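# Move the blue desk carton onto the wall shelf

## Task

Take the blue carton that sits on the desk and set it on the wall shelf. If space is needed, other cartons may be slid elsewhere along that shelf or lifted onto the top of the low shelf. It counts as done only if, at the finish, every carton rests either on the wall shelf or on the low shelf's top, none is stacked on another, all cartons are still, the gripper holds nothing and touches no movable object, and the robot is upright and not leaning.

## Robot and tools

ROBOT. A Hello Robot Stretch 3 with one arm. Its two-wheel base (0.33 m long, 0.34 m wide) can only drive straight or spin in place; it cannot slide sideways. Spins pivot on the point between the wheels, 0.05 m behind the front edge. A lift carries the arm up and down a mast, and the arm telescopes out to the robot's RIGHT side, so the gripper is moved forward or back by driving the base. The wrist has yaw, pitch and roll plus a two-finger gripper. Folded and retracted, the wrist pokes up to 0.06 m past the right side and a spin sweeps radius 0.28 m; unfolded, the gripper reaches beyond that.

FRAMES. Base frame: origin on the floor between the drive wheels, x ahead, y to the left, z up. hand_pose is reported in it, at the point where closed fingertips meet. Odometry frame is where the base frame was when the scene began; heading runs -3.142 to 3.142, positive left.

execute_actions takes "actions", a list run in order (empty list = just report). Each action may hold "robot", "steps" (1 to 450 control ticks, 30 per second; default 1) and "until" (end the action early once every listed condition holds). {"steps": n} alone waits. "robot" is one of: a single command; a list of up to 8 commands and {"pause_s": s} waits (s up to 15), executed one after another, each starting after the previous ended "done"; or {"stop": true}, which brakes everything and clears the queue. A new command overrides at once and discards the rest of any older queue.

A command holds any of:
- "base": exactly one key. {"translate_m": d} is a relative drive of d metres from wherever the base is when this command begins, forward positive, |d| at most 1. {"rotate_rad": a} is a relative spin of a radians from the current heading, counter-clockwise (left) positive, |a| at most 3.2.
- "joints": absolute targets, named individually (not a list); unnamed joints keep their old target. lift_m 0 to 1.1 m (arm height); arm_m 0 to 0.52 m (extension); wrist_yaw_rad -1.345 to 4.42 (0 along the arm, positive swings toward the front, 3.0 folds over the base); wrist_pitch_rad -1.57 to 0.451 (0 level, negative tips fingers down); wrist_roll_rad -2.911 to 2.911 (0 = fingers side by side); gripper_m -0.089 to 0.179 (larger is wider; true fingertip gap is smaller, by 0.007 near closed up to 0.025 wide open, and zero under 0.007); head_pan_rad -3.953 to 1.73 (0 forward, positive left, -1.57 looks along the arm); head_tilt_rad -1.53 to 0.419 (negative looks down).
- "contact_limits": {"arm_m": e}, effort percent 1 to 100 at which that arm motion halts; smaller is gentler, too small halts immediately. Applies until the next arm_m command.
Any out-of-range number or bad field rejects the whole call and nothing runs.

UNTIL. Under "robot", give a field with [operator, value] ("=", "!=", "<", "<=", ">", ">="), e.g. lift_m, lift_m_goal, lift_m_status, base_status, translate_m, rotate_rad, x, y, heading, refusals, queue, queue_left. {"robot": {"status": "ended"}} fires when nothing reports moving and no queue runs; pair it with steps 450 to wait for a move to finish. {"any": {"status": "ended"}} fires when the first motion or queue ends. Numbers compare at printed precision, so avoid "=" on readings.

RESULTS. Each returns one image per camera (head_camera 896x504, nav_camera 672x504 fisheye, wrist_camera 644x364) taken at the end, plus: base_status with distance travelled and goal in brackets; joint_goals; joint_status per joint (moving, done, off_target, contact_stop, time_out, stopped, not_commanded, torque_fault); measured_speeds; refusals, queue and queue_left; motor_effort in percent with peak in brackets (positive pushes toward higher values; biased and noisy); base_tilt in degrees (forward/right positive); base_odometry, turned_by_wheels, turned_by_imu; lidar_m, 12 ranges from the base origin in 30 degree sectors counter-clockwise from straight ahead (4th left, 7th behind, 10th right; "-" means nothing), at 0.17 m height; wrist_depth_mm and head_depth_mm as 7x7 median depths. Lines starting "on_its_own" flag joints whose goal the robot changed, slack or switched-off servos, loaded motors, or a lean. "refused:"/"dropped:" name the failed goal, counting from 0. contact_stop means the lift or arm pushed firmly and went slack until re-commanded. Cameras are calibrated approximately.

zoom_image: "camera" (head_camera, nav_camera or wrist_camera) and "region" [x0, y0, x1, y1] in that camera's latest image pixels, top-left origin, at most 504x504; gives a sharper crop.

finished_scene: "scene", the current scene's number. Call only after all motion has settled; it is final.

CAUTIONS. Base runs fast (0.30 m/s, 1.9 rad/s) only if lift_m < 0.30, arm_m < 0.03 and wrist_yaw_rad > 2.54; otherwise 0.10 m/s and 0.63 rad/s. Fold or unfold the wrist only with lift_m 0.32 to 0.95, pitch -0.4 and roll near 0; folded, the lift may go down to 0.25. With yaw below -0.4 keep pitch at -0.5 or lower. To grasp, command gripper_m under the object's width; to let go, open at least 0.02 beyond the touch point; readings don't confirm a hold, so check images. Pushing on something rigid with the gripper above about 0.45 m, repeating a push after a contact_stop, driving while gripping something fixed, or snagging furniture (especially reversing) can tip the robot: back off in small steps, withdraw the gripper, and lower lift to about 0.2 if still leaning. Prolonged wrist strain shuts a servo off for 10 s. Avoid drops, slams and hard hits; objects may get nudged occasionally. The world keeps running while you think.

Each tool is called after ">>>" by a JSON object that holds its "method" and its "body".

## Session

>>> {"method": "execute_actions", "body": {"actions": []}}

Scene clock: 0.00 s.
robot.base_odometry: x=+0.000 y=+0.000 heading=+0.000 (m, m, rad; robot's odometry frame)
robot.turned_by_wheels: +0.000 (rad since the last result)
robot.turned_by_imu: +0.000 (rad since the last result)
robot.base_tilt: forward=-0.8 right=+0.1 (deg)
robot.lidar_m: 1.34 1.59 2.72 2.29 2.49 2.04 2.43 2.31 2.03 2.04 1.52 1.34
robot.head_depth_mm: 1266 1253 1252 1239 1242 1239 1227 / 1298 1292 1282 1277 1275 1271 1264 / 1336 1335 1324 1319 1310 1313 1304 / 1379 1365 1358 1364 1345 1344 1336 / 1420 1410 1407 1400 1387 1378 1383 / 1455 1463 1454 1449 1437 1425 1424 / 1509 1504 1492 1486 1482 1469 1463
robot.base_status: not_commanded
robot.joint_positions: lift_m=+0.408 arm_m=-0.002 wrist_yaw_rad=+2.838 wrist_pitch_rad=-0.548 wrist_roll_rad=+0.011 gripper_m=+0.037 head_pan_rad=-0.001 head_tilt_rad=-0.013
robot.joint_goals: lift_m=+0.408 arm_m=-0.002 wrist_yaw_rad=+2.838 wrist_pitch_rad=-0.548 wrist_roll_rad=+0.011 gripper_m=+0.037 head_pan_rad=-0.001 head_tilt_rad=-0.013
robot.joint_status: lift_m=not_commanded arm_m=not_commanded wrist_yaw_rad=not_commanded wrist_pitch_rad=not_commanded wrist_roll_rad=not_commanded gripper_m=not_commanded head_pan_rad=not_commanded head_tilt_rad=not_commanded
robot.measured_speeds: translate_m=+0.000 rotate_rad=+0.000 lift_m=+0.000 arm_m=+0.000 wrist_yaw_rad=+0.000 wrist_pitch_rad=+0.000 wrist_roll_rad=+0.000 head_pan_rad=+0.000 head_tilt_rad=+0.000
robot: refusals=0 queue=idle queue_left=0
robot.motor_effort: left_wheel=-1 right_wheel=+1 lift_m=+41 arm_m=-1 wrist_yaw_rad=+0 wrist_pitch_rad=+4 wrist_roll_rad=+0 gripper_m=+0 head_pan_rad=+0 head_tilt_rad=+2 (%)
robot.hand_pose: x=+0.0403 y=+0.0540 z=+0.3929 quat_wxyz=(+0.293, +0.705, +0.085, +0.640) (m; robot's base frame)
robot.wrist_depth_mm: - - - - - - - / - - - - - - - / - 953 932 941 957 958 965 / 756 807 774 777 791 788 796 / 658 - 682 666 679 679 675 / 577 570 - 585 586 586 582 / 511 - - 512 516 522 524
pictures: head_camera (sideways: a quarter turn clockwise sets it upright), nav_camera (sideways: a quarter turn counterclockwise sets it upright), wrist_camera
Images, in order (width x height): head_camera 896x504, nav_camera 672x504, wrist_camera 644x364.

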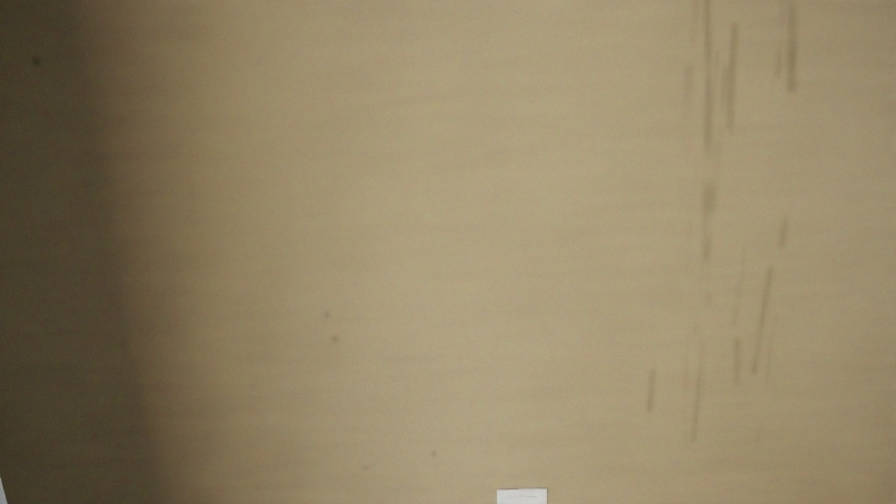

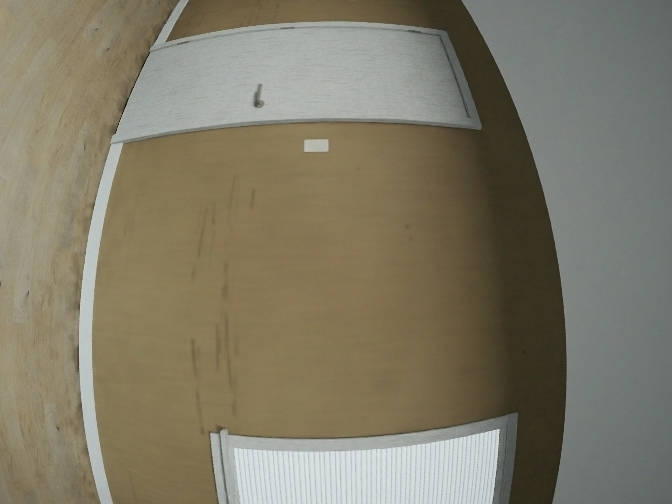

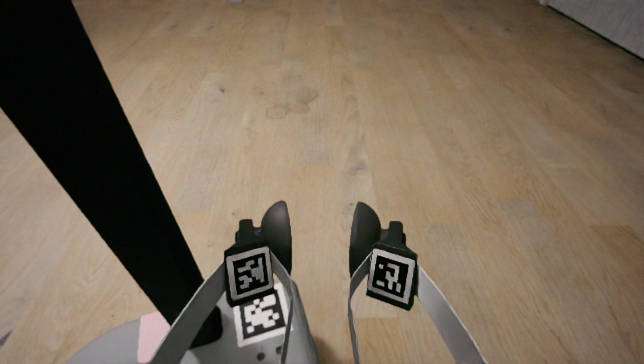

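>>> {"method": "execute_actions", "body": {"actions": [{"robot":{"joints":{"head_pan_rad":1.6,"head_tilt_rad":-0.5}},"steps":200,"until":{"robot":{"status":"ended"}}}]}}

>>> {"method": "execute_actions", "body": {"actions": [{"robot":{"joints":{"head_pan_rad":-1.6}},"steps":200,"until":{"robot":{"status":"ended"}}}]}}

>>> {"method": "execute_actions", "body": {"actions": [{"robot":{"joints":{"head_pan_rad":-3.1}},"steps":200,"until":{"robot":{"status":"ended"}}}]}}

Scene clock: 2.97 s.
robot.base_odometry: x=+0.000 y=+0.000 heading=+0.000 (m, m, rad; robot's odometry frame)
robot.turned_by_wheels: +0.000 (rad since the last result)
robot.turned_by_imu: +0.000 (rad since the last result)
robot.base_tilt: forward=-0.7 right=+0.1 (deg)
robot.lidar_m: 1.34 1.58 2.72 2.29 2.49 2.05 2.42 2.32 2.03 2.04 1.52 1.34
robot.head_depth_mm: 2250 2448 2666 2818 2167 1651 1346 / 2334 2491 2771 2901 2155 1666 1360 / 2382 2583 2661 2894 2158 1685 1354 / 2443 2684 2800 3040 2158 1662 1365 / 2506 2763 2888 3103 2164 1676 1359 / 2565 2797 2346 3116 2184 1670 1349 / 2635 2898 3019 2939 2172 1671 1384
robot.base_status: not_commanded
robot.joint_positions: lift_m=+0.408 arm_m=-0.002 wrist_yaw_rad=+2.838 wrist_pitch_rad=-0.548 wrist_roll_rad=+0.011 gripper_m=+0.037 head_pan_rad=+1.593 head_tilt_rad=-0.494
robot.joint_goals: lift_m=+0.408 arm_m=-0.002 wrist_yaw_rad=+2.838 wrist_pitch_rad=-0.548 wrist_roll_rad=+0.011 gripper_m=+0.037 head_pan_rad=+1.600 head_tilt_rad=-0.500
robot.joint_status: lift_m=not_commanded arm_m=not_commanded wrist_yaw_rad=not_commanded wrist_pitch_rad=not_commanded wrist_roll_rad=not_commanded gripper_m=not_commanded head_pan_rad=done head_tilt_rad=done
robot.measured_speeds: translate_m=+0.000 rotate_rad=+0.000 lift_m=+0.000 arm_m=+0.000 wrist_yaw_rad=+0.000 wrist_pitch_rad=+0.000 wrist_roll_rad=+0.000 head_pan_rad=+0.000 head_tilt_rad=+0.000
robot: refusals=0 queue=done queue_left=0
robot.motor_effort: left_wheel=+0(0) right_wheel=+1(1) lift_m=+41(41) arm_m=-1(0) wrist_yaw_rad=+0(0) wrist_pitch_rad=+4(4) wrist_roll_rad=+0(0) gripper_m=+0(0) head_pan_rad=+2(39) head_tilt_rad=-3(31) (%)
robot.hand_pose: x=+0.0403 y=+0.0540 z=+0.3929 quat_wxyz=(+0.293, +0.705, +0.085, +0.640) (m; robot's base frame)
robot.wrist_depth_mm: - - - - - - - / - - - - - - - / - 933 959 949 957 941 962 / 754 790 783 784 793 778 785 / 658 - 684 667 676 662 675 / 570 569 - 582 589 588 591 / 511 - - 514 514 519 523
pictures: head_camera (sideways: a quarter turn clockwise sets it upright), nav_camera (sideways: a quarter turn counterclockwise sets it upright), wrist_camera
camera_calibration (this result's frames):
head_camera: T_world_to_cam=[[-0.0235216, -0.442104, -0.896655, 1.18578], [-0.999494, 0.0296146, 0.0116176, -0.00532882], [0.0214179, 0.896475, -0.442577, 0.534778], [0, 0, 0, 1]] pos_world=[0.0111116, 0.0449817, 1.29998]
nav_camera: T_world_to_cam=[[0.0324765, 0.435308, 0.899696, -1.12463], [0.999469, -0.0164144, -0.0281362, 0.0823383], [0.00252006, 0.900132, -0.43561, 0.52947], [0, 0, 0, 1]] pos_world=[-0.0471049, 0.0143163, 1.24478]
wrist_camera: T_world_to_cam=[[0.95645, -0.291279, -0.0189598, -0.0115081], [-0.210367, -0.642822, -0.736564, 0.364128], [0.202358, 0.708475, -0.676103, 0.389304], [0, 0, 0, 1]] pos_world=[0.00882873, -0.0450948, 0.531194]
Images, in order (width x height): head_camera 896x504, nav_camera 672x504, wrist_camera 644x364.

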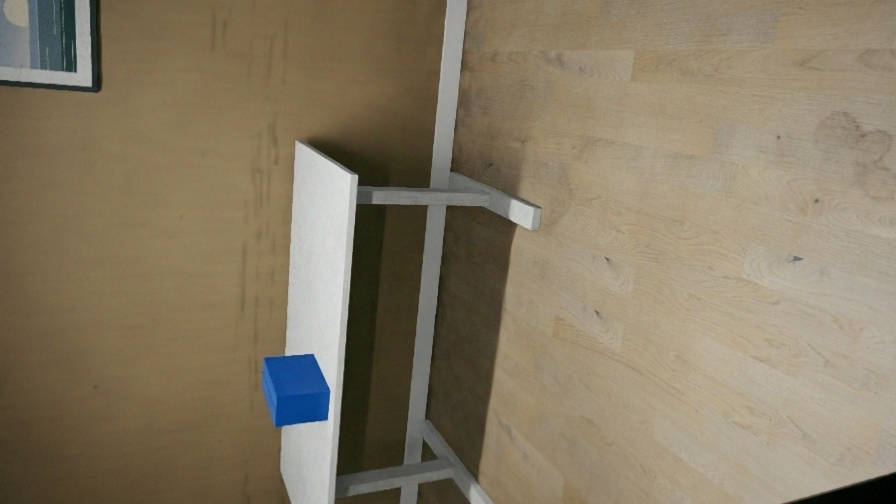

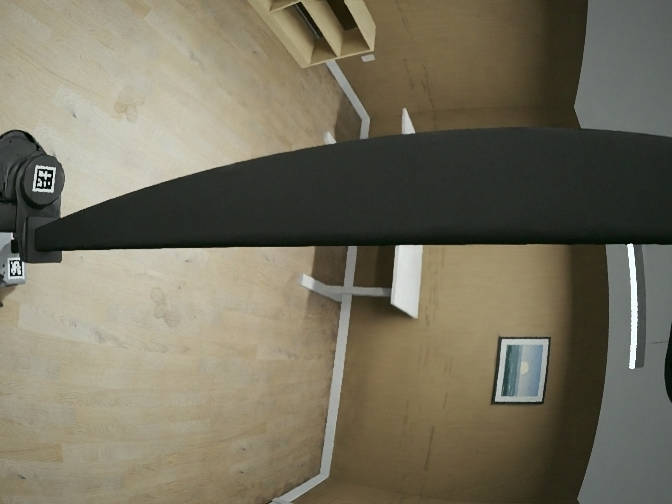

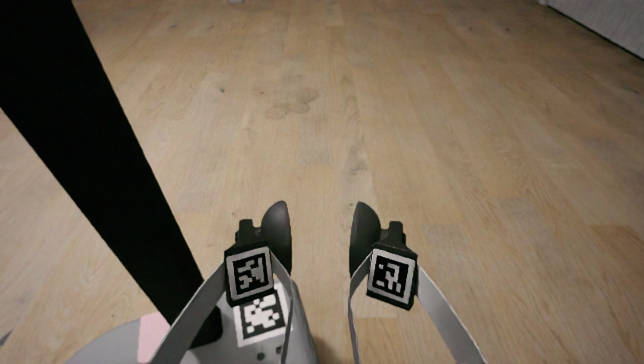

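Scene clock: 4.87 s.
robot.base_odometry: x=+0.000 y=+0.000 heading=+0.000 (m, m, rad; robot's odometry frame)
robot.turned_by_wheels: +0.000 (rad since the last result)
robot.turned_by_imu: +0.000 (rad since the last result)
robot.base_tilt: forward=-0.7 right=+0.2 (deg)
robot.lidar_m: 1.34 1.58 2.72 2.28 2.48 2.04 2.42 2.31 2.03 2.04 1.52 1.34
robot.head_depth_mm: 1672 1814 1954 2162 2140 1662 1346 / 1713 1853 2013 2212 2147 1659 1347 / 1758 1897 2081 2270 2152 1665 1356 / 1807 1939 2114 2334 2158 1682 1347 / 1842 1998 2174 2365 2167 1671 1346 / 1870 2050 2230 2466 2192 1673 1359 / 1919 2106 2287 2452 2181 1681 1366
robot.base_status: not_commanded
robot.joint_positions: lift_m=+0.408 arm_m=-0.002 wrist_yaw_rad=+2.838 wrist_pitch_rad=-0.548 wrist_roll_rad=+0.011 gripper_m=+0.037 head_pan_rad=-1.593 head_tilt_rad=-0.494
robot.joint_goals: lift_m=+0.408 arm_m=-0.002 wrist_yaw_rad=+2.838 wrist_pitch_rad=-0.548 wrist_roll_rad=+0.011 gripper_m=+0.037 head_pan_rad=-1.600 head_tilt_rad=-0.500
robot.joint_status: lift_m=not_commanded arm_m=not_commanded wrist_yaw_rad=not_commanded wrist_pitch_rad=not_commanded wrist_roll_rad=not_commanded gripper_m=not_commanded head_pan_rad=done head_tilt_rad=done
robot.measured_speeds: translate_m=+0.000 rotate_rad=+0.000 lift_m=+0.000 arm_m=+0.000 wrist_yaw_rad=+0.000 wrist_pitch_rad=+0.000 wrist_roll_rad=+0.000 head_pan_rad=+0.000 head_tilt_rad=+0.000
robot: refusals=0 queue=done queue_left=0
robot.motor_effort: left_wheel=+0(0) right_wheel=+1(1) lift_m=+41(41) arm_m=-1(1) wrist_yaw_rad=+0(0) wrist_pitch_rad=+4(4) wrist_roll_rad=+0(0) gripper_m=+0(0) head_pan_rad=-3(39) head_tilt_rad=-3(4) (%)
robot.hand_pose: x=+0.0403 y=+0.0540 z=+0.3929 quat_wxyz=(+0.293, +0.705, +0.085, +0.640) (m; robot's base frame)
robot.wrist_depth_mm: - - - - - - - / - - - - - - - / - 937 941 951 952 950 952 / 757 781 780 781 784 801 803 / 654 - 684 664 675 677 668 / 578 574 - 592 584 581 592 / 510 - - 517 514 523 521
pictures: head_camera (sideways: a quarter turn clockwise sets it upright), nav_camera (sideways: a quarter turn counterclockwise sets it upright), wrist_camera
camera_calibration (this result's frames):
head_camera: T_world_to_cam=[[0.0429227, 0.440906, -0.896527, 1.18521], [0.997229, -0.0734892, 0.0116025, -0.0174893], [-0.0607694, -0.89454, -0.442838, 0.53562], [0, 0, 0, 1]] pos_world=[-0.000882355, -0.0447176, 1.29997]
nav_camera: T_world_to_cam=[[-0.0515705, -0.433724, 0.899569, -1.12395], [-0.997784, 0.0603054, -0.028125, 0.094507], [-0.0420504, -0.899026, -0.435872, 0.530084], [0, 0, 0, 1]] pos_world=[0.0586252, -0.0166227, 1.24478]
wrist_camera: T_world_to_cam=[[0.95645, -0.291279, -0.0189598, -0.011508], [-0.210367, -0.642822, -0.736563, 0.364128], [0.202358, 0.708475, -0.676103, 0.389304], [0, 0, 0, 1]] pos_world=[0.00882871, -0.0450948, 0.531194]
Images, in order (width x height): head_camera 896x504, nav_camera 672x504, wrist_camera 644x364.

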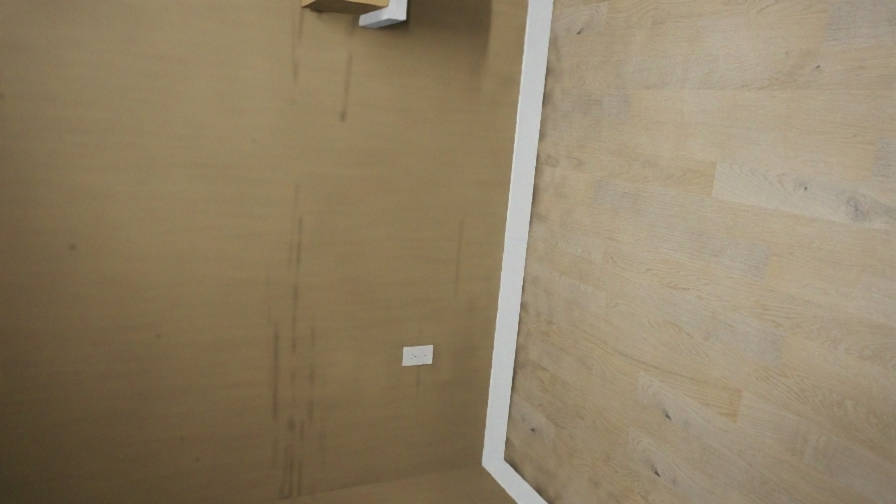

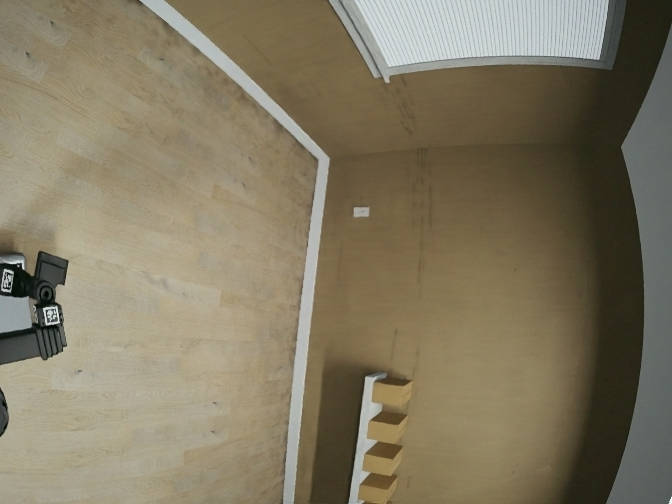

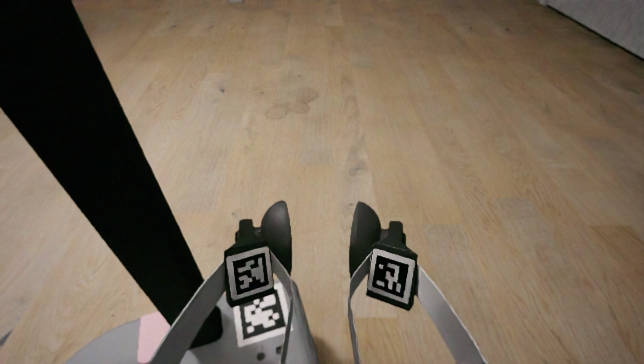

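Scene clock: 6.13 s.
robot.base_odometry: x=+0.000 y=+0.000 heading=+0.000 (m, m, rad; robot's odometry frame)
robot.turned_by_wheels: +0.000 (rad since the last result)
robot.turned_by_imu: +0.000 (rad since the last result)
robot.base_tilt: forward=-0.8 right=+0.2 (deg)
robot.lidar_m: 1.34 1.59 2.72 2.29 2.48 2.04 2.42 2.31 2.04 2.04 1.52 1.34
robot.head_depth_mm: 2012 2175 2357 2543 2158 1658 1343 / 2067 2235 2425 2599 2141 1665 1345 / 2148 2298 2515 2724 2171 1663 1350 / 2199 2364 2600 2752 2171 1661 1361 / 2246 2451 2687 2864 2165 1668 1351 / 2321 2532 2786 2918 2169 1679 1355 / 2426 2600 2864 3113 2184 1673 1359
robot.base_status: not_commanded
robot.joint_positions: lift_m=+0.408 arm_m=-0.002 wrist_yaw_rad=+2.838 wrist_pitch_rad=-0.548 wrist_roll_rad=+0.011 gripper_m=+0.037 head_pan_rad=-3.093 head_tilt_rad=-0.494
robot.joint_goals: lift_m=+0.408 arm_m=-0.002 wrist_yaw_rad=+2.838 wrist_pitch_rad=-0.548 wrist_roll_rad=+0.011 gripper_m=+0.037 head_pan_rad=-3.100 head_tilt_rad=-0.500
robot.joint_status: lift_m=not_commanded arm_m=not_commanded wrist_yaw_rad=not_commanded wrist_pitch_rad=not_commanded wrist_roll_rad=not_commanded gripper_m=not_commanded head_pan_rad=done head_tilt_rad=done
robot.measured_speeds: translate_m=+0.000 rotate_rad=+0.000 lift_m=+0.000 arm_m=+0.000 wrist_yaw_rad=+0.000 wrist_pitch_rad=+0.000 wrist_roll_rad=+0.000 head_pan_rad=+0.000 head_tilt_rad=+0.000
robot: refusals=0 queue=done queue_left=0
robot.motor_effort: left_wheel=+0(0) right_wheel=+1(1) lift_m=+41(41) arm_m=-1(1) wrist_yaw_rad=+0(0) wrist_pitch_rad=+4(4) wrist_roll_rad=+0(0) gripper_m=+0(0) head_pan_rad=-3(40) head_tilt_rad=-4(3) (%)
robot.hand_pose: x=+0.0403 y=+0.0540 z=+0.3929 quat_wxyz=(+0.293, +0.705, +0.085, +0.640) (m; robot's base frame)
robot.wrist_depth_mm: - - - - - - - / - - - - - - - / - 945 957 932 956 960 961 / 749 795 785 779 780 789 789 / 661 - 683 666 669 672 670 / 581 568 - 581 586 586 585 / 510 - - 515 519 513 518
pictures: head_camera (sideways: a quarter turn clockwise sets it upright), nav_camera (sideways: a quarter turn counterclockwise sets it upright), wrist_camera
camera_calibration (this result's frames):
head_camera: T_world_to_cam=[[0.442862, -0.0116301, -0.896514, 1.18275], [-0.00277461, -0.999929, 0.0116011, -0.0113873], [-0.896585, -0.00265021, -0.442863, 0.540751], [0, 0, 0, 1]] pos_world=[-0.0389994, 0.00380216, 1.29997]
nav_camera: T_world_to_cam=[[-0.43631, 0.0207642, 0.899557, -1.12158], [-0.0104149, 0.99955, -0.0281239, 0.0884826], [-0.899736, -0.0216396, -0.435898, 0.535349], [0, 0, 0, 1]] pos_world=[-0.00676453, -0.0535692, 1.24477]
wrist_camera: T_world_to_cam=[[0.95645, -0.291279, -0.0189597, -0.0115081], [-0.210367, -0.642822, -0.736564, 0.364128], [0.202358, 0.708475, -0.676103, 0.389304], [0, 0, 0, 1]] pos_world=[0.0088287, -0.0450948, 0.531194]
Images, in order (width x height): head_camera 896x504, nav_camera 672x504, wrist_camera 644x364.

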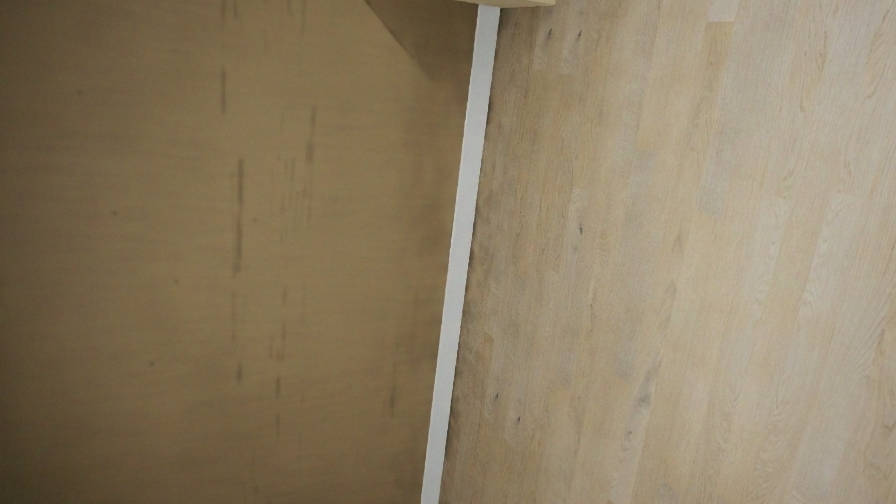

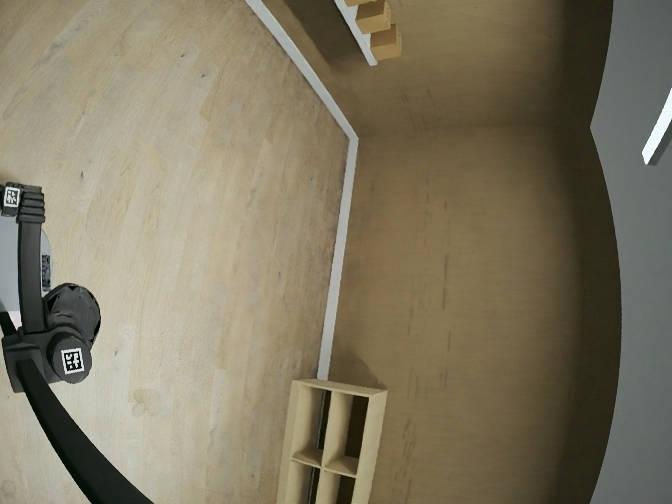

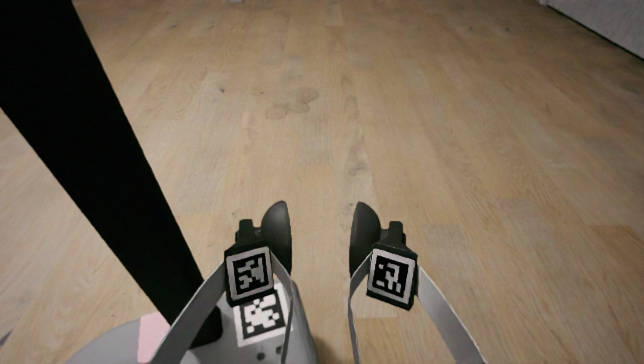

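>>> {"method": "execute_actions", "body": {"actions": [{"robot":{"joints":{"head_pan_rad":-2.15,"head_tilt_rad":-0.2}},"steps":200,"until":{"robot":{"status":"ended"}}}]}}

>>> {"method": "execute_actions", "body": {"actions": [{"robot":{"joints":{"head_pan_rad":-3.6,"head_tilt_rad":-0.3}},"steps":200,"until":{"robot":{"status":"ended"}}}]}}

Scene clock: 8.77 s.
robot.base_odometry: x=+0.000 y=+0.000 heading=+0.000 (m, m, rad; robot's odometry frame)
robot.turned_by_wheels: +0.000 (rad since the last result)
robot.turned_by_imu: +0.000 (rad since the last result)
robot.base_tilt: forward=-0.8 right=+0.0 (deg)
robot.lidar_m: 1.34 1.58 2.72 2.28 2.49 2.05 2.42 2.32 2.04 2.04 1.52 1.34
robot.head_depth_mm: 2252 2306 2399 2490 2574 2372 1739 / 2127 2222 2307 2349 2451 2383 1746 / 2063 2140 2210 2234 2345 2392 1748 / 2006 2051 2121 2186 2253 2267 1765 / 1925 1980 2037 2090 2158 2217 1772 / 1851 1912 1958 2036 2061 2121 1789 / 1815 1844 1890 1942 2009 2069 1792
robot.base_status: not_commanded
robot.joint_positions: lift_m=+0.408 arm_m=-0.002 wrist_yaw_rad=+2.838 wrist_pitch_rad=-0.548 wrist_roll_rad=+0.011 gripper_m=+0.037 head_pan_rad=-2.157 head_tilt_rad=-0.212
robot.joint_goals: lift_m=+0.408 arm_m=-0.002 wrist_yaw_rad=+2.838 wrist_pitch_rad=-0.548 wrist_roll_rad=+0.011 gripper_m=+0.037 head_pan_rad=-2.150 head_tilt_rad=-0.200
robot.joint_status: lift_m=not_commanded arm_m=not_commanded wrist_yaw_rad=not_commanded wrist_pitch_rad=not_commanded wrist_roll_rad=not_commanded gripper_m=not_commanded head_pan_rad=done head_tilt_rad=done
robot.measured_speeds: translate_m=+0.000 rotate_rad=+0.000 lift_m=+0.000 arm_m=+0.000 wrist_yaw_rad=+0.000 wrist_pitch_rad=+0.000 wrist_roll_rad=+0.000 head_pan_rad=+0.000 head_tilt_rad=+0.000
robot: refusals=0 queue=done queue_left=0
robot.motor_effort: left_wheel=+0(0) right_wheel=+1(1) lift_m=+41(41) arm_m=+0(1) wrist_yaw_rad=+0(0) wrist_pitch_rad=+4(4) wrist_roll_rad=+0(0) gripper_m=+0(1) head_pan_rad=+3(38) head_tilt_rad=+6(29) (%)
robot.hand_pose: x=+0.0403 y=+0.0540 z=+0.3929 quat_wxyz=(+0.293, +0.705, +0.085, +0.640) (m; robot's base frame)
robot.wrist_depth_mm: - - - - - - - / - - - - - - - / - 929 934 943 960 960 948 / 755 791 788 791 782 802 794 / 668 - 679 667 678 676 670 / 576 572 - 577 581 591 593 / 516 - - 519 514 520 523
pictures: head_camera (sideways: a quarter turn clockwise sets it upright), nav_camera (sideways: a quarter turn counterclockwise sets it upright), wrist_camera
camera_calibration (this result's frames):
head_camera: T_world_to_cam=[[0.124184, 0.126865, -0.984116, 1.29909], [0.806134, -0.591182, 0.0255141, -0.0344418], [-0.578555, -0.796498, -0.175686, 0.19109], [0, 0, 0, 1]] pos_world=[-0.0230062, -0.0329681, 1.31291]
nav_camera: T_world_to_cam=[[-0.127332, -0.115695, 0.985089, -1.23517], [-0.815915, 0.576941, -0.0377053, 0.105882], [-0.563976, -0.808551, -0.167861, 0.184458], [0, 0, 0, 1]] pos_world=[0.0331435, -0.0548477, 1.25171]
wrist_camera: T_world_to_cam=[[0.95645, -0.291279, -0.0189599, -0.011508], [-0.210367, -0.642822, -0.736563, 0.364128], [0.202357, 0.708475, -0.676103, 0.389304], [0, 0, 0, 1]] pos_world=[0.00882871, -0.0450948, 0.531194]
Images, in order (width x height): head_camera 896x504, nav_camera 672x504, wrist_camera 644x364.

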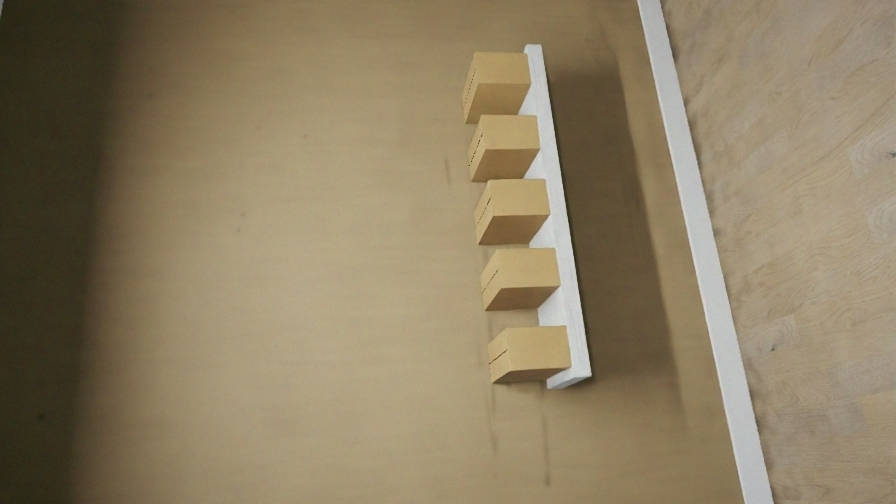

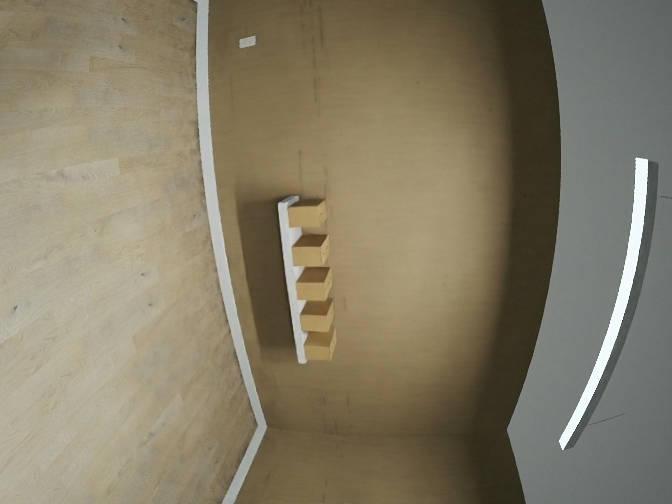

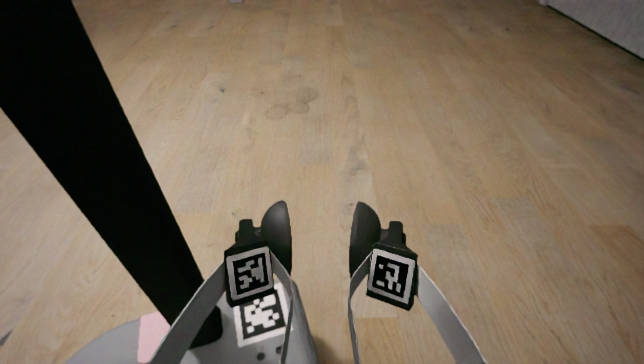

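Scene clock: 10.00 s.
robot.base_odometry: x=+0.000 y=+0.000 heading=+0.000 (m, m, rad; robot's odometry frame)
robot.turned_by_wheels: +0.000 (rad since the last result)
robot.turned_by_imu: +0.000 (rad since the last result)
robot.base_tilt: forward=-0.8 right=+0.2 (deg)
robot.lidar_m: 1.34 1.59 2.72 2.29 2.48 2.04 2.42 2.32 2.03 2.04 1.52 1.34
robot.head_depth_mm: 2397 2485 2634 2716 2641 2090 1587 / 2322 2427 2561 2661 2445 2108 1600 / 2266 2392 2479 2574 2539 2095 1600 / 2246 2343 2441 2514 2568 2106 1604 / 2192 2297 2430 2512 2633 2111 1619 / 2138 2227 2339 2455 2553 2128 1618 / 2101 2195 2292 2376 2547 2118 1626
robot.base_status: not_commanded
robot.joint_positions: lift_m=+0.408 arm_m=-0.002 wrist_yaw_rad=+2.838 wrist_pitch_rad=-0.548 wrist_roll_rad=+0.011 gripper_m=+0.037 head_pan_rad=-3.593 head_tilt_rad=-0.296
robot.joint_goals: lift_m=+0.408 arm_m=-0.002 wrist_yaw_rad=+2.838 wrist_pitch_rad=-0.548 wrist_roll_rad=+0.011 gripper_m=+0.037 head_pan_rad=-3.600 head_tilt_rad=-0.300
robot.joint_status: lift_m=not_commanded arm_m=not_commanded wrist_yaw_rad=not_commanded wrist_pitch_rad=not_commanded wrist_roll_rad=not_commanded gripper_m=not_commanded head_pan_rad=done head_tilt_rad=done
robot.measured_speeds: translate_m=+0.000 rotate_rad=+0.000 lift_m=+0.000 arm_m=+0.000 wrist_yaw_rad=+0.000 wrist_pitch_rad=+0.000 wrist_roll_rad=+0.000 head_pan_rad=+0.000 head_tilt_rad=+0.000
robot: refusals=0 queue=done queue_left=0
robot.motor_effort: left_wheel=+0(0) right_wheel=+0(1) lift_m=+41(41) arm_m=-1(1) wrist_yaw_rad=+0(0) wrist_pitch_rad=+4(4) wrist_roll_rad=+0(0) gripper_m=+0(0) head_pan_rad=-2(39) head_tilt_rad=-2(13) (%)
robot.hand_pose: x=+0.0403 y=+0.0540 z=+0.3929 quat_wxyz=(+0.293, +0.705, +0.085, +0.640) (m; robot's base frame)
robot.wrist_depth_mm: - - - - - - - / - - - - - - - / - 949 941 962 973 951 972 / 750 784 779 784 789 776 789 / 646 - 679 668 680 679 667 / 574 566 - 583 588 587 586 / 508 - - 517 518 515 517
pictures: head_camera (sideways: a quarter turn clockwise sets it upright), nav_camera (sideways: a quarter turn counterclockwise sets it upright), wrist_camera
camera_calibration (this result's frames):
head_camera: T_world_to_cam=[[0.216832, -0.14198, -0.965829, 1.27461], [-0.478868, -0.877623, 0.0215054, -0.0213818], [-0.850687, 0.457842, -0.258287, 0.300263], [0, 0, 0, 1]] pos_world=[-0.0311862, 0.0247309, 1.30907]
nav_camera: T_world_to_cam=[[-0.206288, 0.146653, 0.967439, -1.2116], [0.464422, 0.884918, -0.0351147, 0.0946955], [-0.861253, 0.442056, -0.250656, 0.294039], [0, 0, 0, 1]] pos_world=[-0.0406753, -0.0360942, 1.24918]
wrist_camera: T_world_to_cam=[[0.95645, -0.291279, -0.0189598, -0.011508], [-0.210367, -0.642822, -0.736563, 0.364128], [0.202357, 0.708475, -0.676103, 0.389304], [0, 0, 0, 1]] pos_world=[0.00882871, -0.0450948, 0.531194]
Images, in order (width x height): head_camera 896x504, nav_camera 672x504, wrist_camera 644x364.

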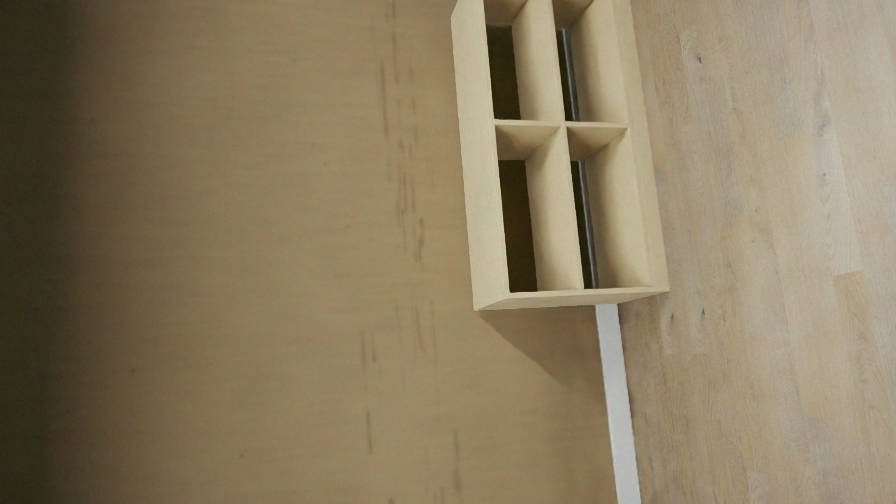

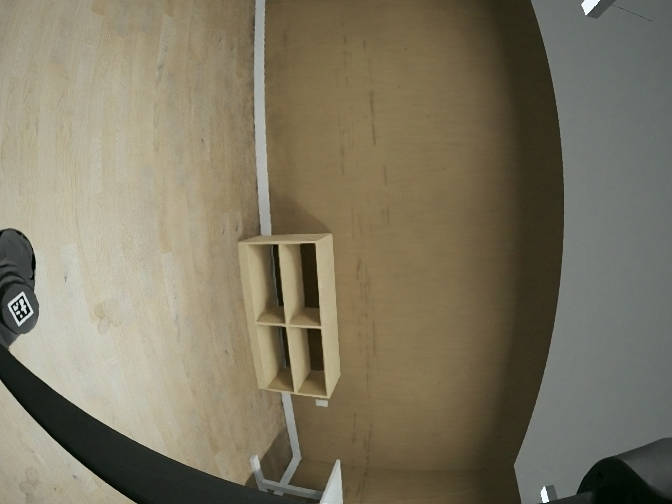

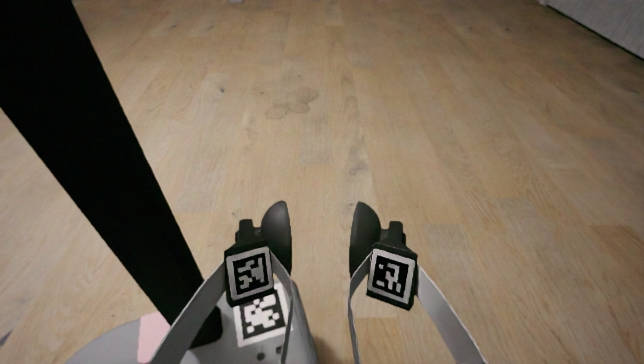

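>>> {"method": "execute_actions", "body": {"actions": [{"robot":[{"base":{"rotate_rad":-1.83},"joints":{"lift_m":0.27,"head_pan_rad":-1.57,"head_tilt_rad":-0.6}},{"base":{"translate_m":1.0}},{"base":{"rotate_rad":1.57}},{"base":{"translate_m":-0.35},"joints":{"lift_m":0.5}},{"joints":{"wrist_pitch_rad":-0.4}},{"joints":{"wrist_yaw_rad":0,"lift_m":0.75,"gripper_m":0.17}},{"joints":{"wrist_pitch_rad":0}}],"steps":450,"until":{"robot":{"status":"ended"}}},{"steps":450,"until":{"robot":{"status":"ended"}}}]}}

Scene clock: 38.67 s.
robot.base_odometry: x=-0.594 y=-0.877 heading=-0.260 (m, m, rad; robot's odometry frame)
robot.turned_by_wheels: -0.260 (rad since the last result)
robot.turned_by_imu: -0.258 (rad since the last result)
robot.base_tilt: forward=-0.8 right=+0.0 (deg)
robot.lidar_m: 1.65 1.73 2.43 3.72 2.53 2.13 2.11 1.41 1.05 1.03 1.08 1.51
robot.head_depth_mm: 857 943 1047 1043 1339 1477 1270 / 855 942 1035 914 1339 1446 1269 / 854 937 1042 1103 1328 1481 1316 / 850 940 1035 894 1322 1477 1339 / 849 932 1035 1143 1322 1477 1279 / 849 933 1036 1154 1307 1458 1263 / 848 932 1027 1155 1312 1455 1275
robot.base_status: done (translate_m -0.3500 of -0.3500)
robot.joint_positions: lift_m=+0.750 arm_m=-0.002 wrist_yaw_rad=+0.002 wrist_pitch_rad=-0.027 wrist_roll_rad=+0.011 gripper_m=+0.170 head_pan_rad=-1.577 head_tilt_rad=-0.593
robot.joint_goals: lift_m=+0.750 arm_m=-0.002 wrist_yaw_rad=+0.000 wrist_pitch_rad=+0.000 wrist_roll_rad=+0.011 gripper_m=+0.170 head_pan_rad=-1.570 head_tilt_rad=-0.600
robot.joint_status: lift_m=done arm_m=not_commanded wrist_yaw_rad=done wrist_pitch_rad=done wrist_roll_rad=not_commanded gripper_m=done head_pan_rad=done head_tilt_rad=done
robot.measured_speeds: translate_m=+0.000 rotate_rad=+0.000 lift_m=+0.000 arm_m=+0.000 wrist_yaw_rad=+0.000 wrist_pitch_rad=+0.000 wrist_roll_rad=+0.000 head_pan_rad=+0.000 head_tilt_rad=+0.000
robot: refusals=0 queue=done queue_left=0
robot.motor_effort: left_wheel=-3(15) right_wheel=+3(14) lift_m=+53(56) arm_m=-2(1) wrist_yaw_rad=-3(4) wrist_pitch_rad=+8(10) wrist_roll_rad=+0(0) gripper_m=+0(87) head_pan_rad=+3(37) head_tilt_rad=-3(28) (%)
robot.hand_pose: x=-0.0209 y=-0.3982 z=+0.8573 quat_wxyz=(+0.704, +0.010, -0.711, -0.009) (m; robot's base frame)
robot.wrist_depth_mm: 761 757 742 746 733 735 726 / 783 772 788 760 773 760 751 / 815 812 809 789 786 778 775 / 854 852 843 560 667 604 544 / 898 884 891 576 580 577 568 / 924 920 918 899 910 906 881 / 973 974 953 955 947 959 922
pictures: head_camera (sideways: a quarter turn clockwise sets it upright), nav_camera (sideways: a quarter turn counterclockwise sets it upright), wrist_camera
camera_calibration (this result's frames):
head_camera: T_world_to_cam=[[0.0363508, 0.528172, -0.848359, 1.12243], [0.998275, -0.0583653, 0.00643725, -0.0107698], [-0.0461148, -0.847129, -0.529383, 0.648139], [0, 0, 0, 1]] pos_world=[-0.000161068, -0.0444065, 1.2954]
nav_camera: T_world_to_cam=[[-0.0451147, -0.521466, 0.852079, -1.06205], [-0.998608, 0.0468759, -0.0241853, 0.0893796], [-0.0273302, -0.851984, -0.522855, 0.643174], [0, 0, 0, 1]] pos_world=[0.0589192, -0.0100373, 1.2434]
wrist_camera: T_world_to_cam=[[-0.999749, -0.018542, -0.0125559, -0.0136544], [0.0081827, 0.219437, -0.975592, 0.95547], [0.0208447, -0.97545, -0.21923, -0.0299832], [0, 0, 0, 1]] pos_world=[-0.0208443, -0.239166, 0.925404]
Images, in order (width x height): head_camera 896x504, nav_camera 672x504, wrist_camera 644x364.

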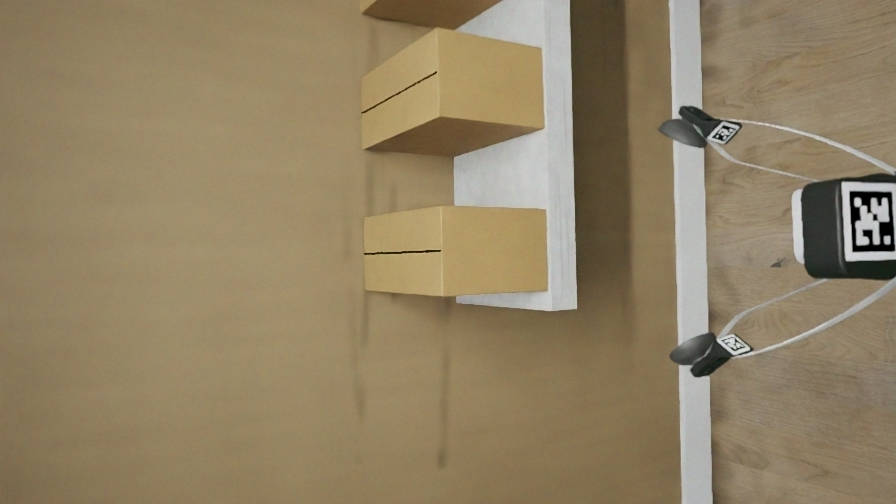

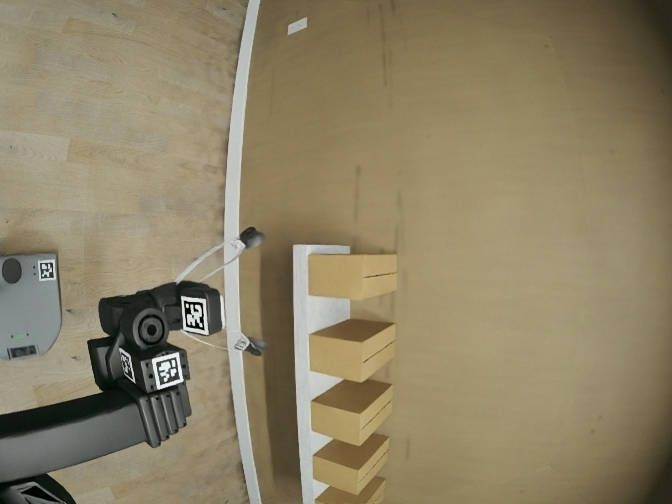

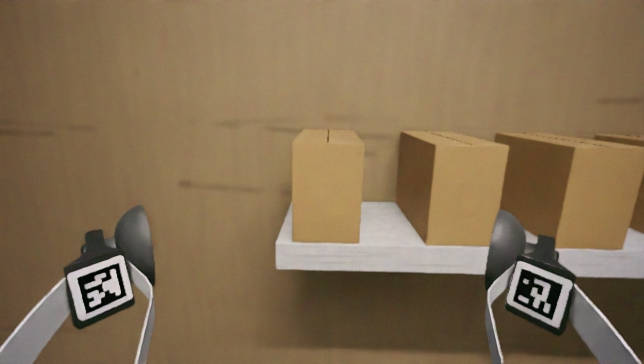

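>>> {"method": "execute_actions", "body": {"actions": [{"robot":[{"joints":{"lift_m":0.65,"gripper_m":0.179}},{"joints":{"arm_m":0.3}}],"steps":450,"until":{"robot":{"status":"ended"}}}]}}

Scene clock: 45.67 s.
robot.base_odometry: x=-0.594 y=-0.877 heading=-0.260 (m, m, rad; robot's odometry frame)
robot.turned_by_wheels: +0.000 (rad since the last result)
robot.turned_by_imu: +0.001 (rad since the last result)
robot.base_tilt: forward=-0.8 right=+0.2 (deg)
robot.lidar_m: 1.65 1.73 2.44 3.71 2.53 2.14 2.11 1.40 1.05 1.03 1.07 1.51
robot.head_depth_mm: 858 945 1049 1040 1342 1470 1269 / 859 942 1032 917 1339 1477 - / 857 941 1043 1109 1002 - 1273 / 850 935 1037 891 945 1446 1267 / 852 936 1039 1135 1321 1472 1280 / 848 929 1033 1159 1318 1470 1268 / 847 930 1032 1162 1318 1457 1271
robot.base_status: done (translate_m -0.3500 of -0.3500)
robot.joint_positions: lift_m=+0.650 arm_m=+0.300 wrist_yaw_rad=+0.001 wrist_pitch_rad=-0.025 wrist_roll_rad=+0.011 gripper_m=+0.179 head_pan_rad=-1.577 head_tilt_rad=-0.593
robot.joint_goals: lift_m=+0.650 arm_m=+0.300 wrist_yaw_rad=+0.000 wrist_pitch_rad=+0.000 wrist_roll_rad=+0.011 gripper_m=+0.179 head_pan_rad=-1.570 head_tilt_rad=-0.600
robot.joint_status: lift_m=done arm_m=done wrist_yaw_rad=done wrist_pitch_rad=done wrist_roll_rad=not_commanded gripper_m=done head_pan_rad=done head_tilt_rad=done
robot.measured_speeds: translate_m=+0.000 rotate_rad=+0.000 lift_m=+0.000 arm_m=+0.000 wrist_yaw_rad=+0.000 wrist_pitch_rad=+0.000 wrist_roll_rad=+0.000 head_pan_rad=+0.000 head_tilt_rad=+0.000
robot: refusals=0 queue=done queue_left=0
robot.motor_effort: left_wheel=-3(3) right_wheel=+3(3) lift_m=+28(54) arm_m=+5(6) wrist_yaw_rad=-1(3) wrist_pitch_rad=+8(8) wrist_roll_rad=+0(0) gripper_m=+1(48) head_pan_rad=+2(2) head_tilt_rad=-4(3) (%)
robot.hand_pose: x=-0.0212 y=-0.7002 z=+0.7586 quat_wxyz=(+0.704, +0.009, -0.711, -0.009) (m; robot's base frame)
robot.wrist_depth_mm: 458 455 451 448 448 441 442 / 478 473 465 219 218 396 224 / 494 491 491 227 227 338 225 / 518 514 505 236 238 336 234 / 538 528 529 246 248 346 242 / 558 558 295 254 254 266 251 / 597 586 575 261 261 258 260
pictures: head_camera (sideways: a quarter turn clockwise sets it upright), nav_camera (sideways: a quarter turn counterclockwise sets it upright), wrist_camera
camera_calibration (this result's frames):
head_camera: T_world_to_cam=[[0.0363507, 0.528172, -0.848359, 1.12243], [0.998275, -0.0583651, 0.00643725, -0.0107698], [-0.0461146, -0.847129, -0.529383, 0.648139], [0, 0, 0, 1]] pos_world=[-0.000161057, -0.0444065, 1.2954]
nav_camera: T_world_to_cam=[[-0.0451146, -0.521466, 0.852079, -1.06205], [-0.998608, 0.0468757, -0.0241853, 0.0893796], [-0.02733, -0.851984, -0.522855, 0.643174], [0, 0, 0, 1]] pos_world=[0.0589192, -0.0100373, 1.2434]
wrist_camera: T_world_to_cam=[[-0.999769, -0.0174618, -0.0125261, -0.0200413], [0.00842669, 0.217655, -0.975989, 0.924498], [0.0197689, -0.97587, -0.217458, -0.347832], [0, 0, 0, 1]] pos_world=[-0.0209508, -0.541011, 0.826411]
Images, in order (width x height): head_camera 896x504, nav_camera 672x504, wrist_camera 644x364.

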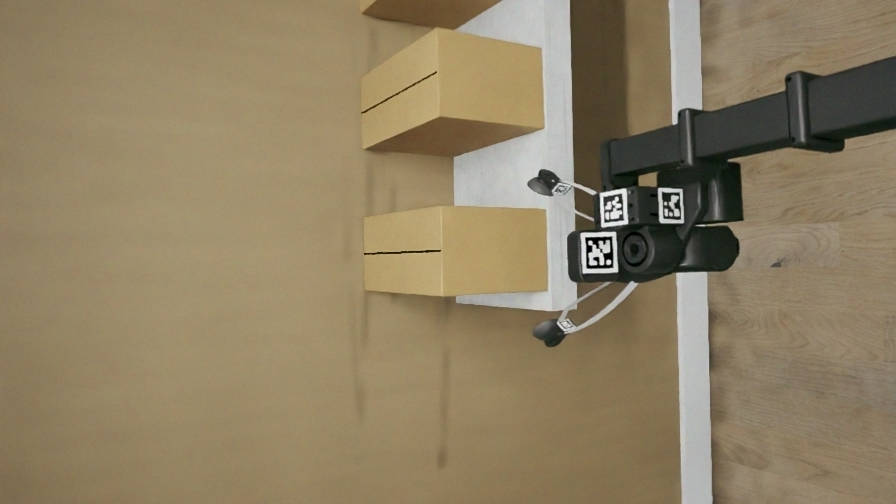

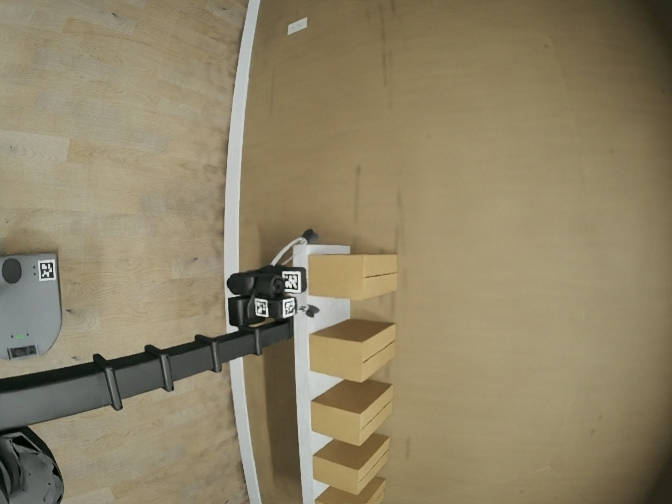

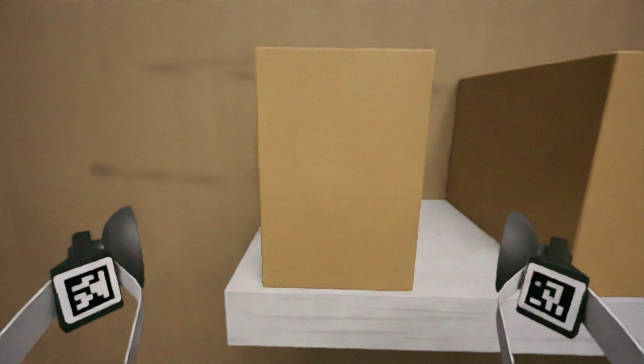

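>>> {"method": "execute_actions", "body": {"actions": [{"robot":[{"base":{"translate_m":-0.013}},{"joints":{"arm_m":0.43}},{"joints":{"gripper_m":0.07}},{"pause_s":0.5},{"joints":{"lift_m":0.68}}],"steps":450,"until":{"robot":{"status":"ended"}}}]}}

Scene clock: 52.70 s.
robot.base_odometry: x=-0.607 y=-0.873 heading=-0.260 (m, m, rad; robot's odometry frame)
robot.turned_by_wheels: +0.000 (rad since the last result)
robot.turned_by_imu: +0.000 (rad since the last result)
robot.base_tilt: forward=-0.8 right=+0.1 (deg)
robot.lidar_m: 1.66 1.74 2.45 3.71 2.53 2.12 2.10 1.41 1.05 1.03 1.08 1.51
robot.head_depth_mm: 861 941 1046 1033 1345 1480 1301 / 860 944 1031 916 1343 1477 - / 856 944 1041 1131 - 1475 1277 / 852 936 1033 877 1411 1465 1273 / 849 935 1038 1122 1318 1464 1277 / 848 932 1030 1156 1318 1452 1272 / 849 931 1029 1155 1313 1463 1276
robot.base_status: done (translate_m -0.0130 of -0.0130)
robot.joint_positions: lift_m=+0.679 arm_m=+0.429 wrist_yaw_rad=+0.005 wrist_pitch_rad=-0.118 wrist_roll_rad=+0.007 gripper_m=+0.078 head_pan_rad=-1.577 head_tilt_rad=-0.593
robot.joint_goals: lift_m=+0.680 arm_m=+0.430 wrist_yaw_rad=+0.000 wrist_pitch_rad=+0.000 wrist_roll_rad=+0.007 gripper_m=+0.077 head_pan_rad=-1.570 head_tilt_rad=-0.600
robot.joint_status: lift_m=done arm_m=done wrist_yaw_rad=done wrist_pitch_rad=done wrist_roll_rad=not_commanded gripper_m=done head_pan_rad=done head_tilt_rad=done
robot.measured_speeds: translate_m=+0.000 rotate_rad=+0.000 lift_m=+0.000 arm_m=+0.000 wrist_yaw_rad=+0.000 wrist_pitch_rad=+0.000 wrist_roll_rad=+0.000 head_pan_rad=+0.000 head_tilt_rad=+0.000
robot: refusals=0 queue=done queue_left=0
robot.on_its_own: gripper_m is held at +0.077, not at your +0.070, by its stall guard, which is still easing; wrist_pitch_rad is at rest, and its effort (+37) is outside its rest range (-20 to +32)
robot.motor_effort: left_wheel=-5(10) right_wheel=+6(8) lift_m=+61(62) arm_m=+9(8) wrist_yaw_rad=-7(7) wrist_pitch_rad=+37(37) wrist_roll_rad=+2(2) gripper_m=-31(100) head_pan_rad=+3(3) head_tilt_rad=-3(3) (%)
robot.hand_pose: x=-0.0201 y=-0.8260 z=+0.7638 quat_wxyz=(+0.704, +0.044, -0.708, -0.040) (m; robot's base frame)
robot.wrist_depth_mm: 325 91 90 88 86 86 311 / 345 96 94 92 90 90 215 / 364 101 99 97 95 96 214 / 383 108 104 102 100 264 213 / 410 113 110 108 105 107 212 / 437 119 117 114 112 110 201 / 471 457 124 121 118 202 196
pictures: head_camera (sideways: a quarter turn clockwise sets it upright), nav_camera (sideways: a quarter turn counterclockwise sets it upright), wrist_camera
camera_calibration (this result's frames):
head_camera: T_world_to_cam=[[0.0363507, 0.528172, -0.848359, 1.12243], [0.998275, -0.0583651, 0.00643725, -0.0107699], [-0.0461146, -0.847129, -0.529383, 0.648139], [0, 0, 0, 1]] pos_world=[-0.000161057, -0.0444065, 1.2954]
nav_camera: T_world_to_cam=[[-0.0451146, -0.521466, 0.852079, -1.06205], [-0.998608, 0.0468757, -0.0241853, 0.0893796], [-0.02733, -0.851984, -0.522855, 0.643174], [0, 0, 0, 1]] pos_world=[0.0589192, -0.0100373, 1.2434]
wrist_camera: T_world_to_cam=[[-0.999723, -0.0209606, -0.0106825, -0.0253817], [0.00371627, 0.307672, -0.951485, 1.01251], [0.0232304, -0.951262, -0.307509, -0.380306], [0, 0, 0, 1]] pos_world=[-0.0203028, -0.673825, 0.846174]
Images, in order (width x height): head_camera 896x504, nav_camera 672x504, wrist_camera 644x364.

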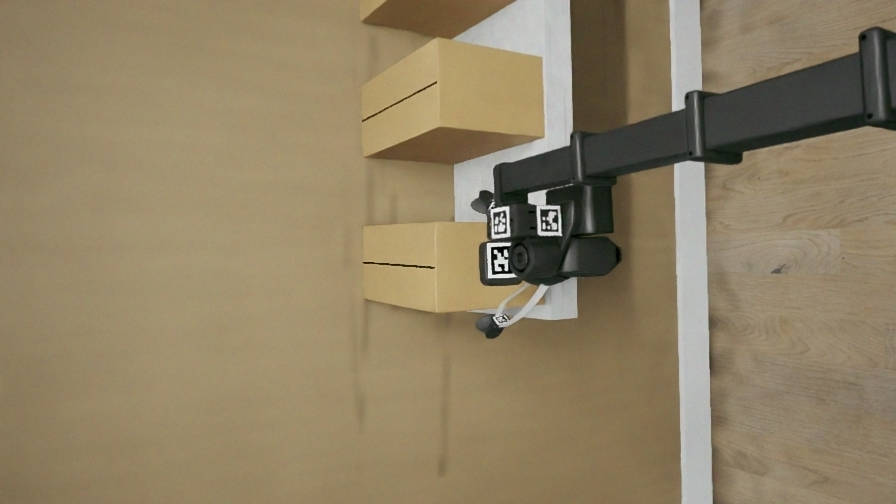

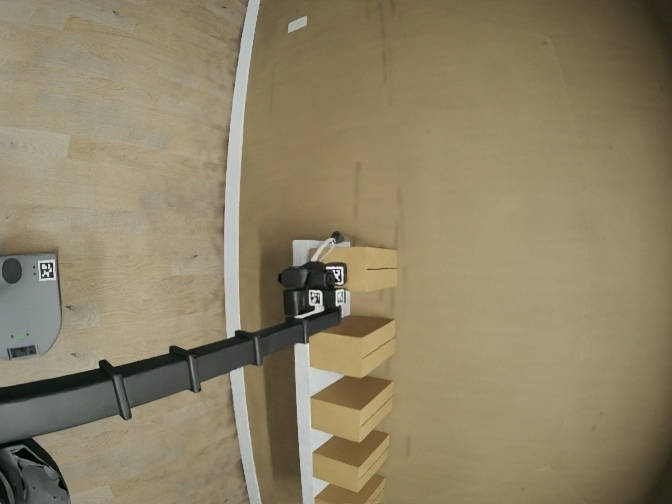

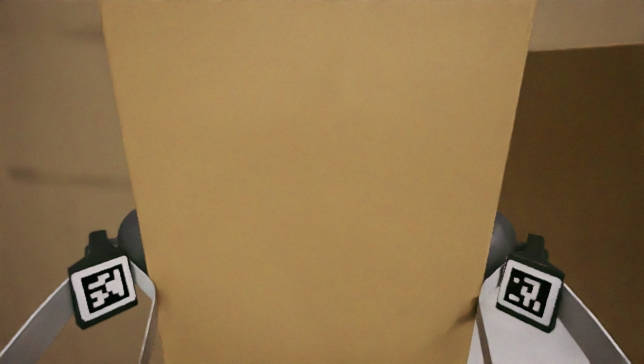

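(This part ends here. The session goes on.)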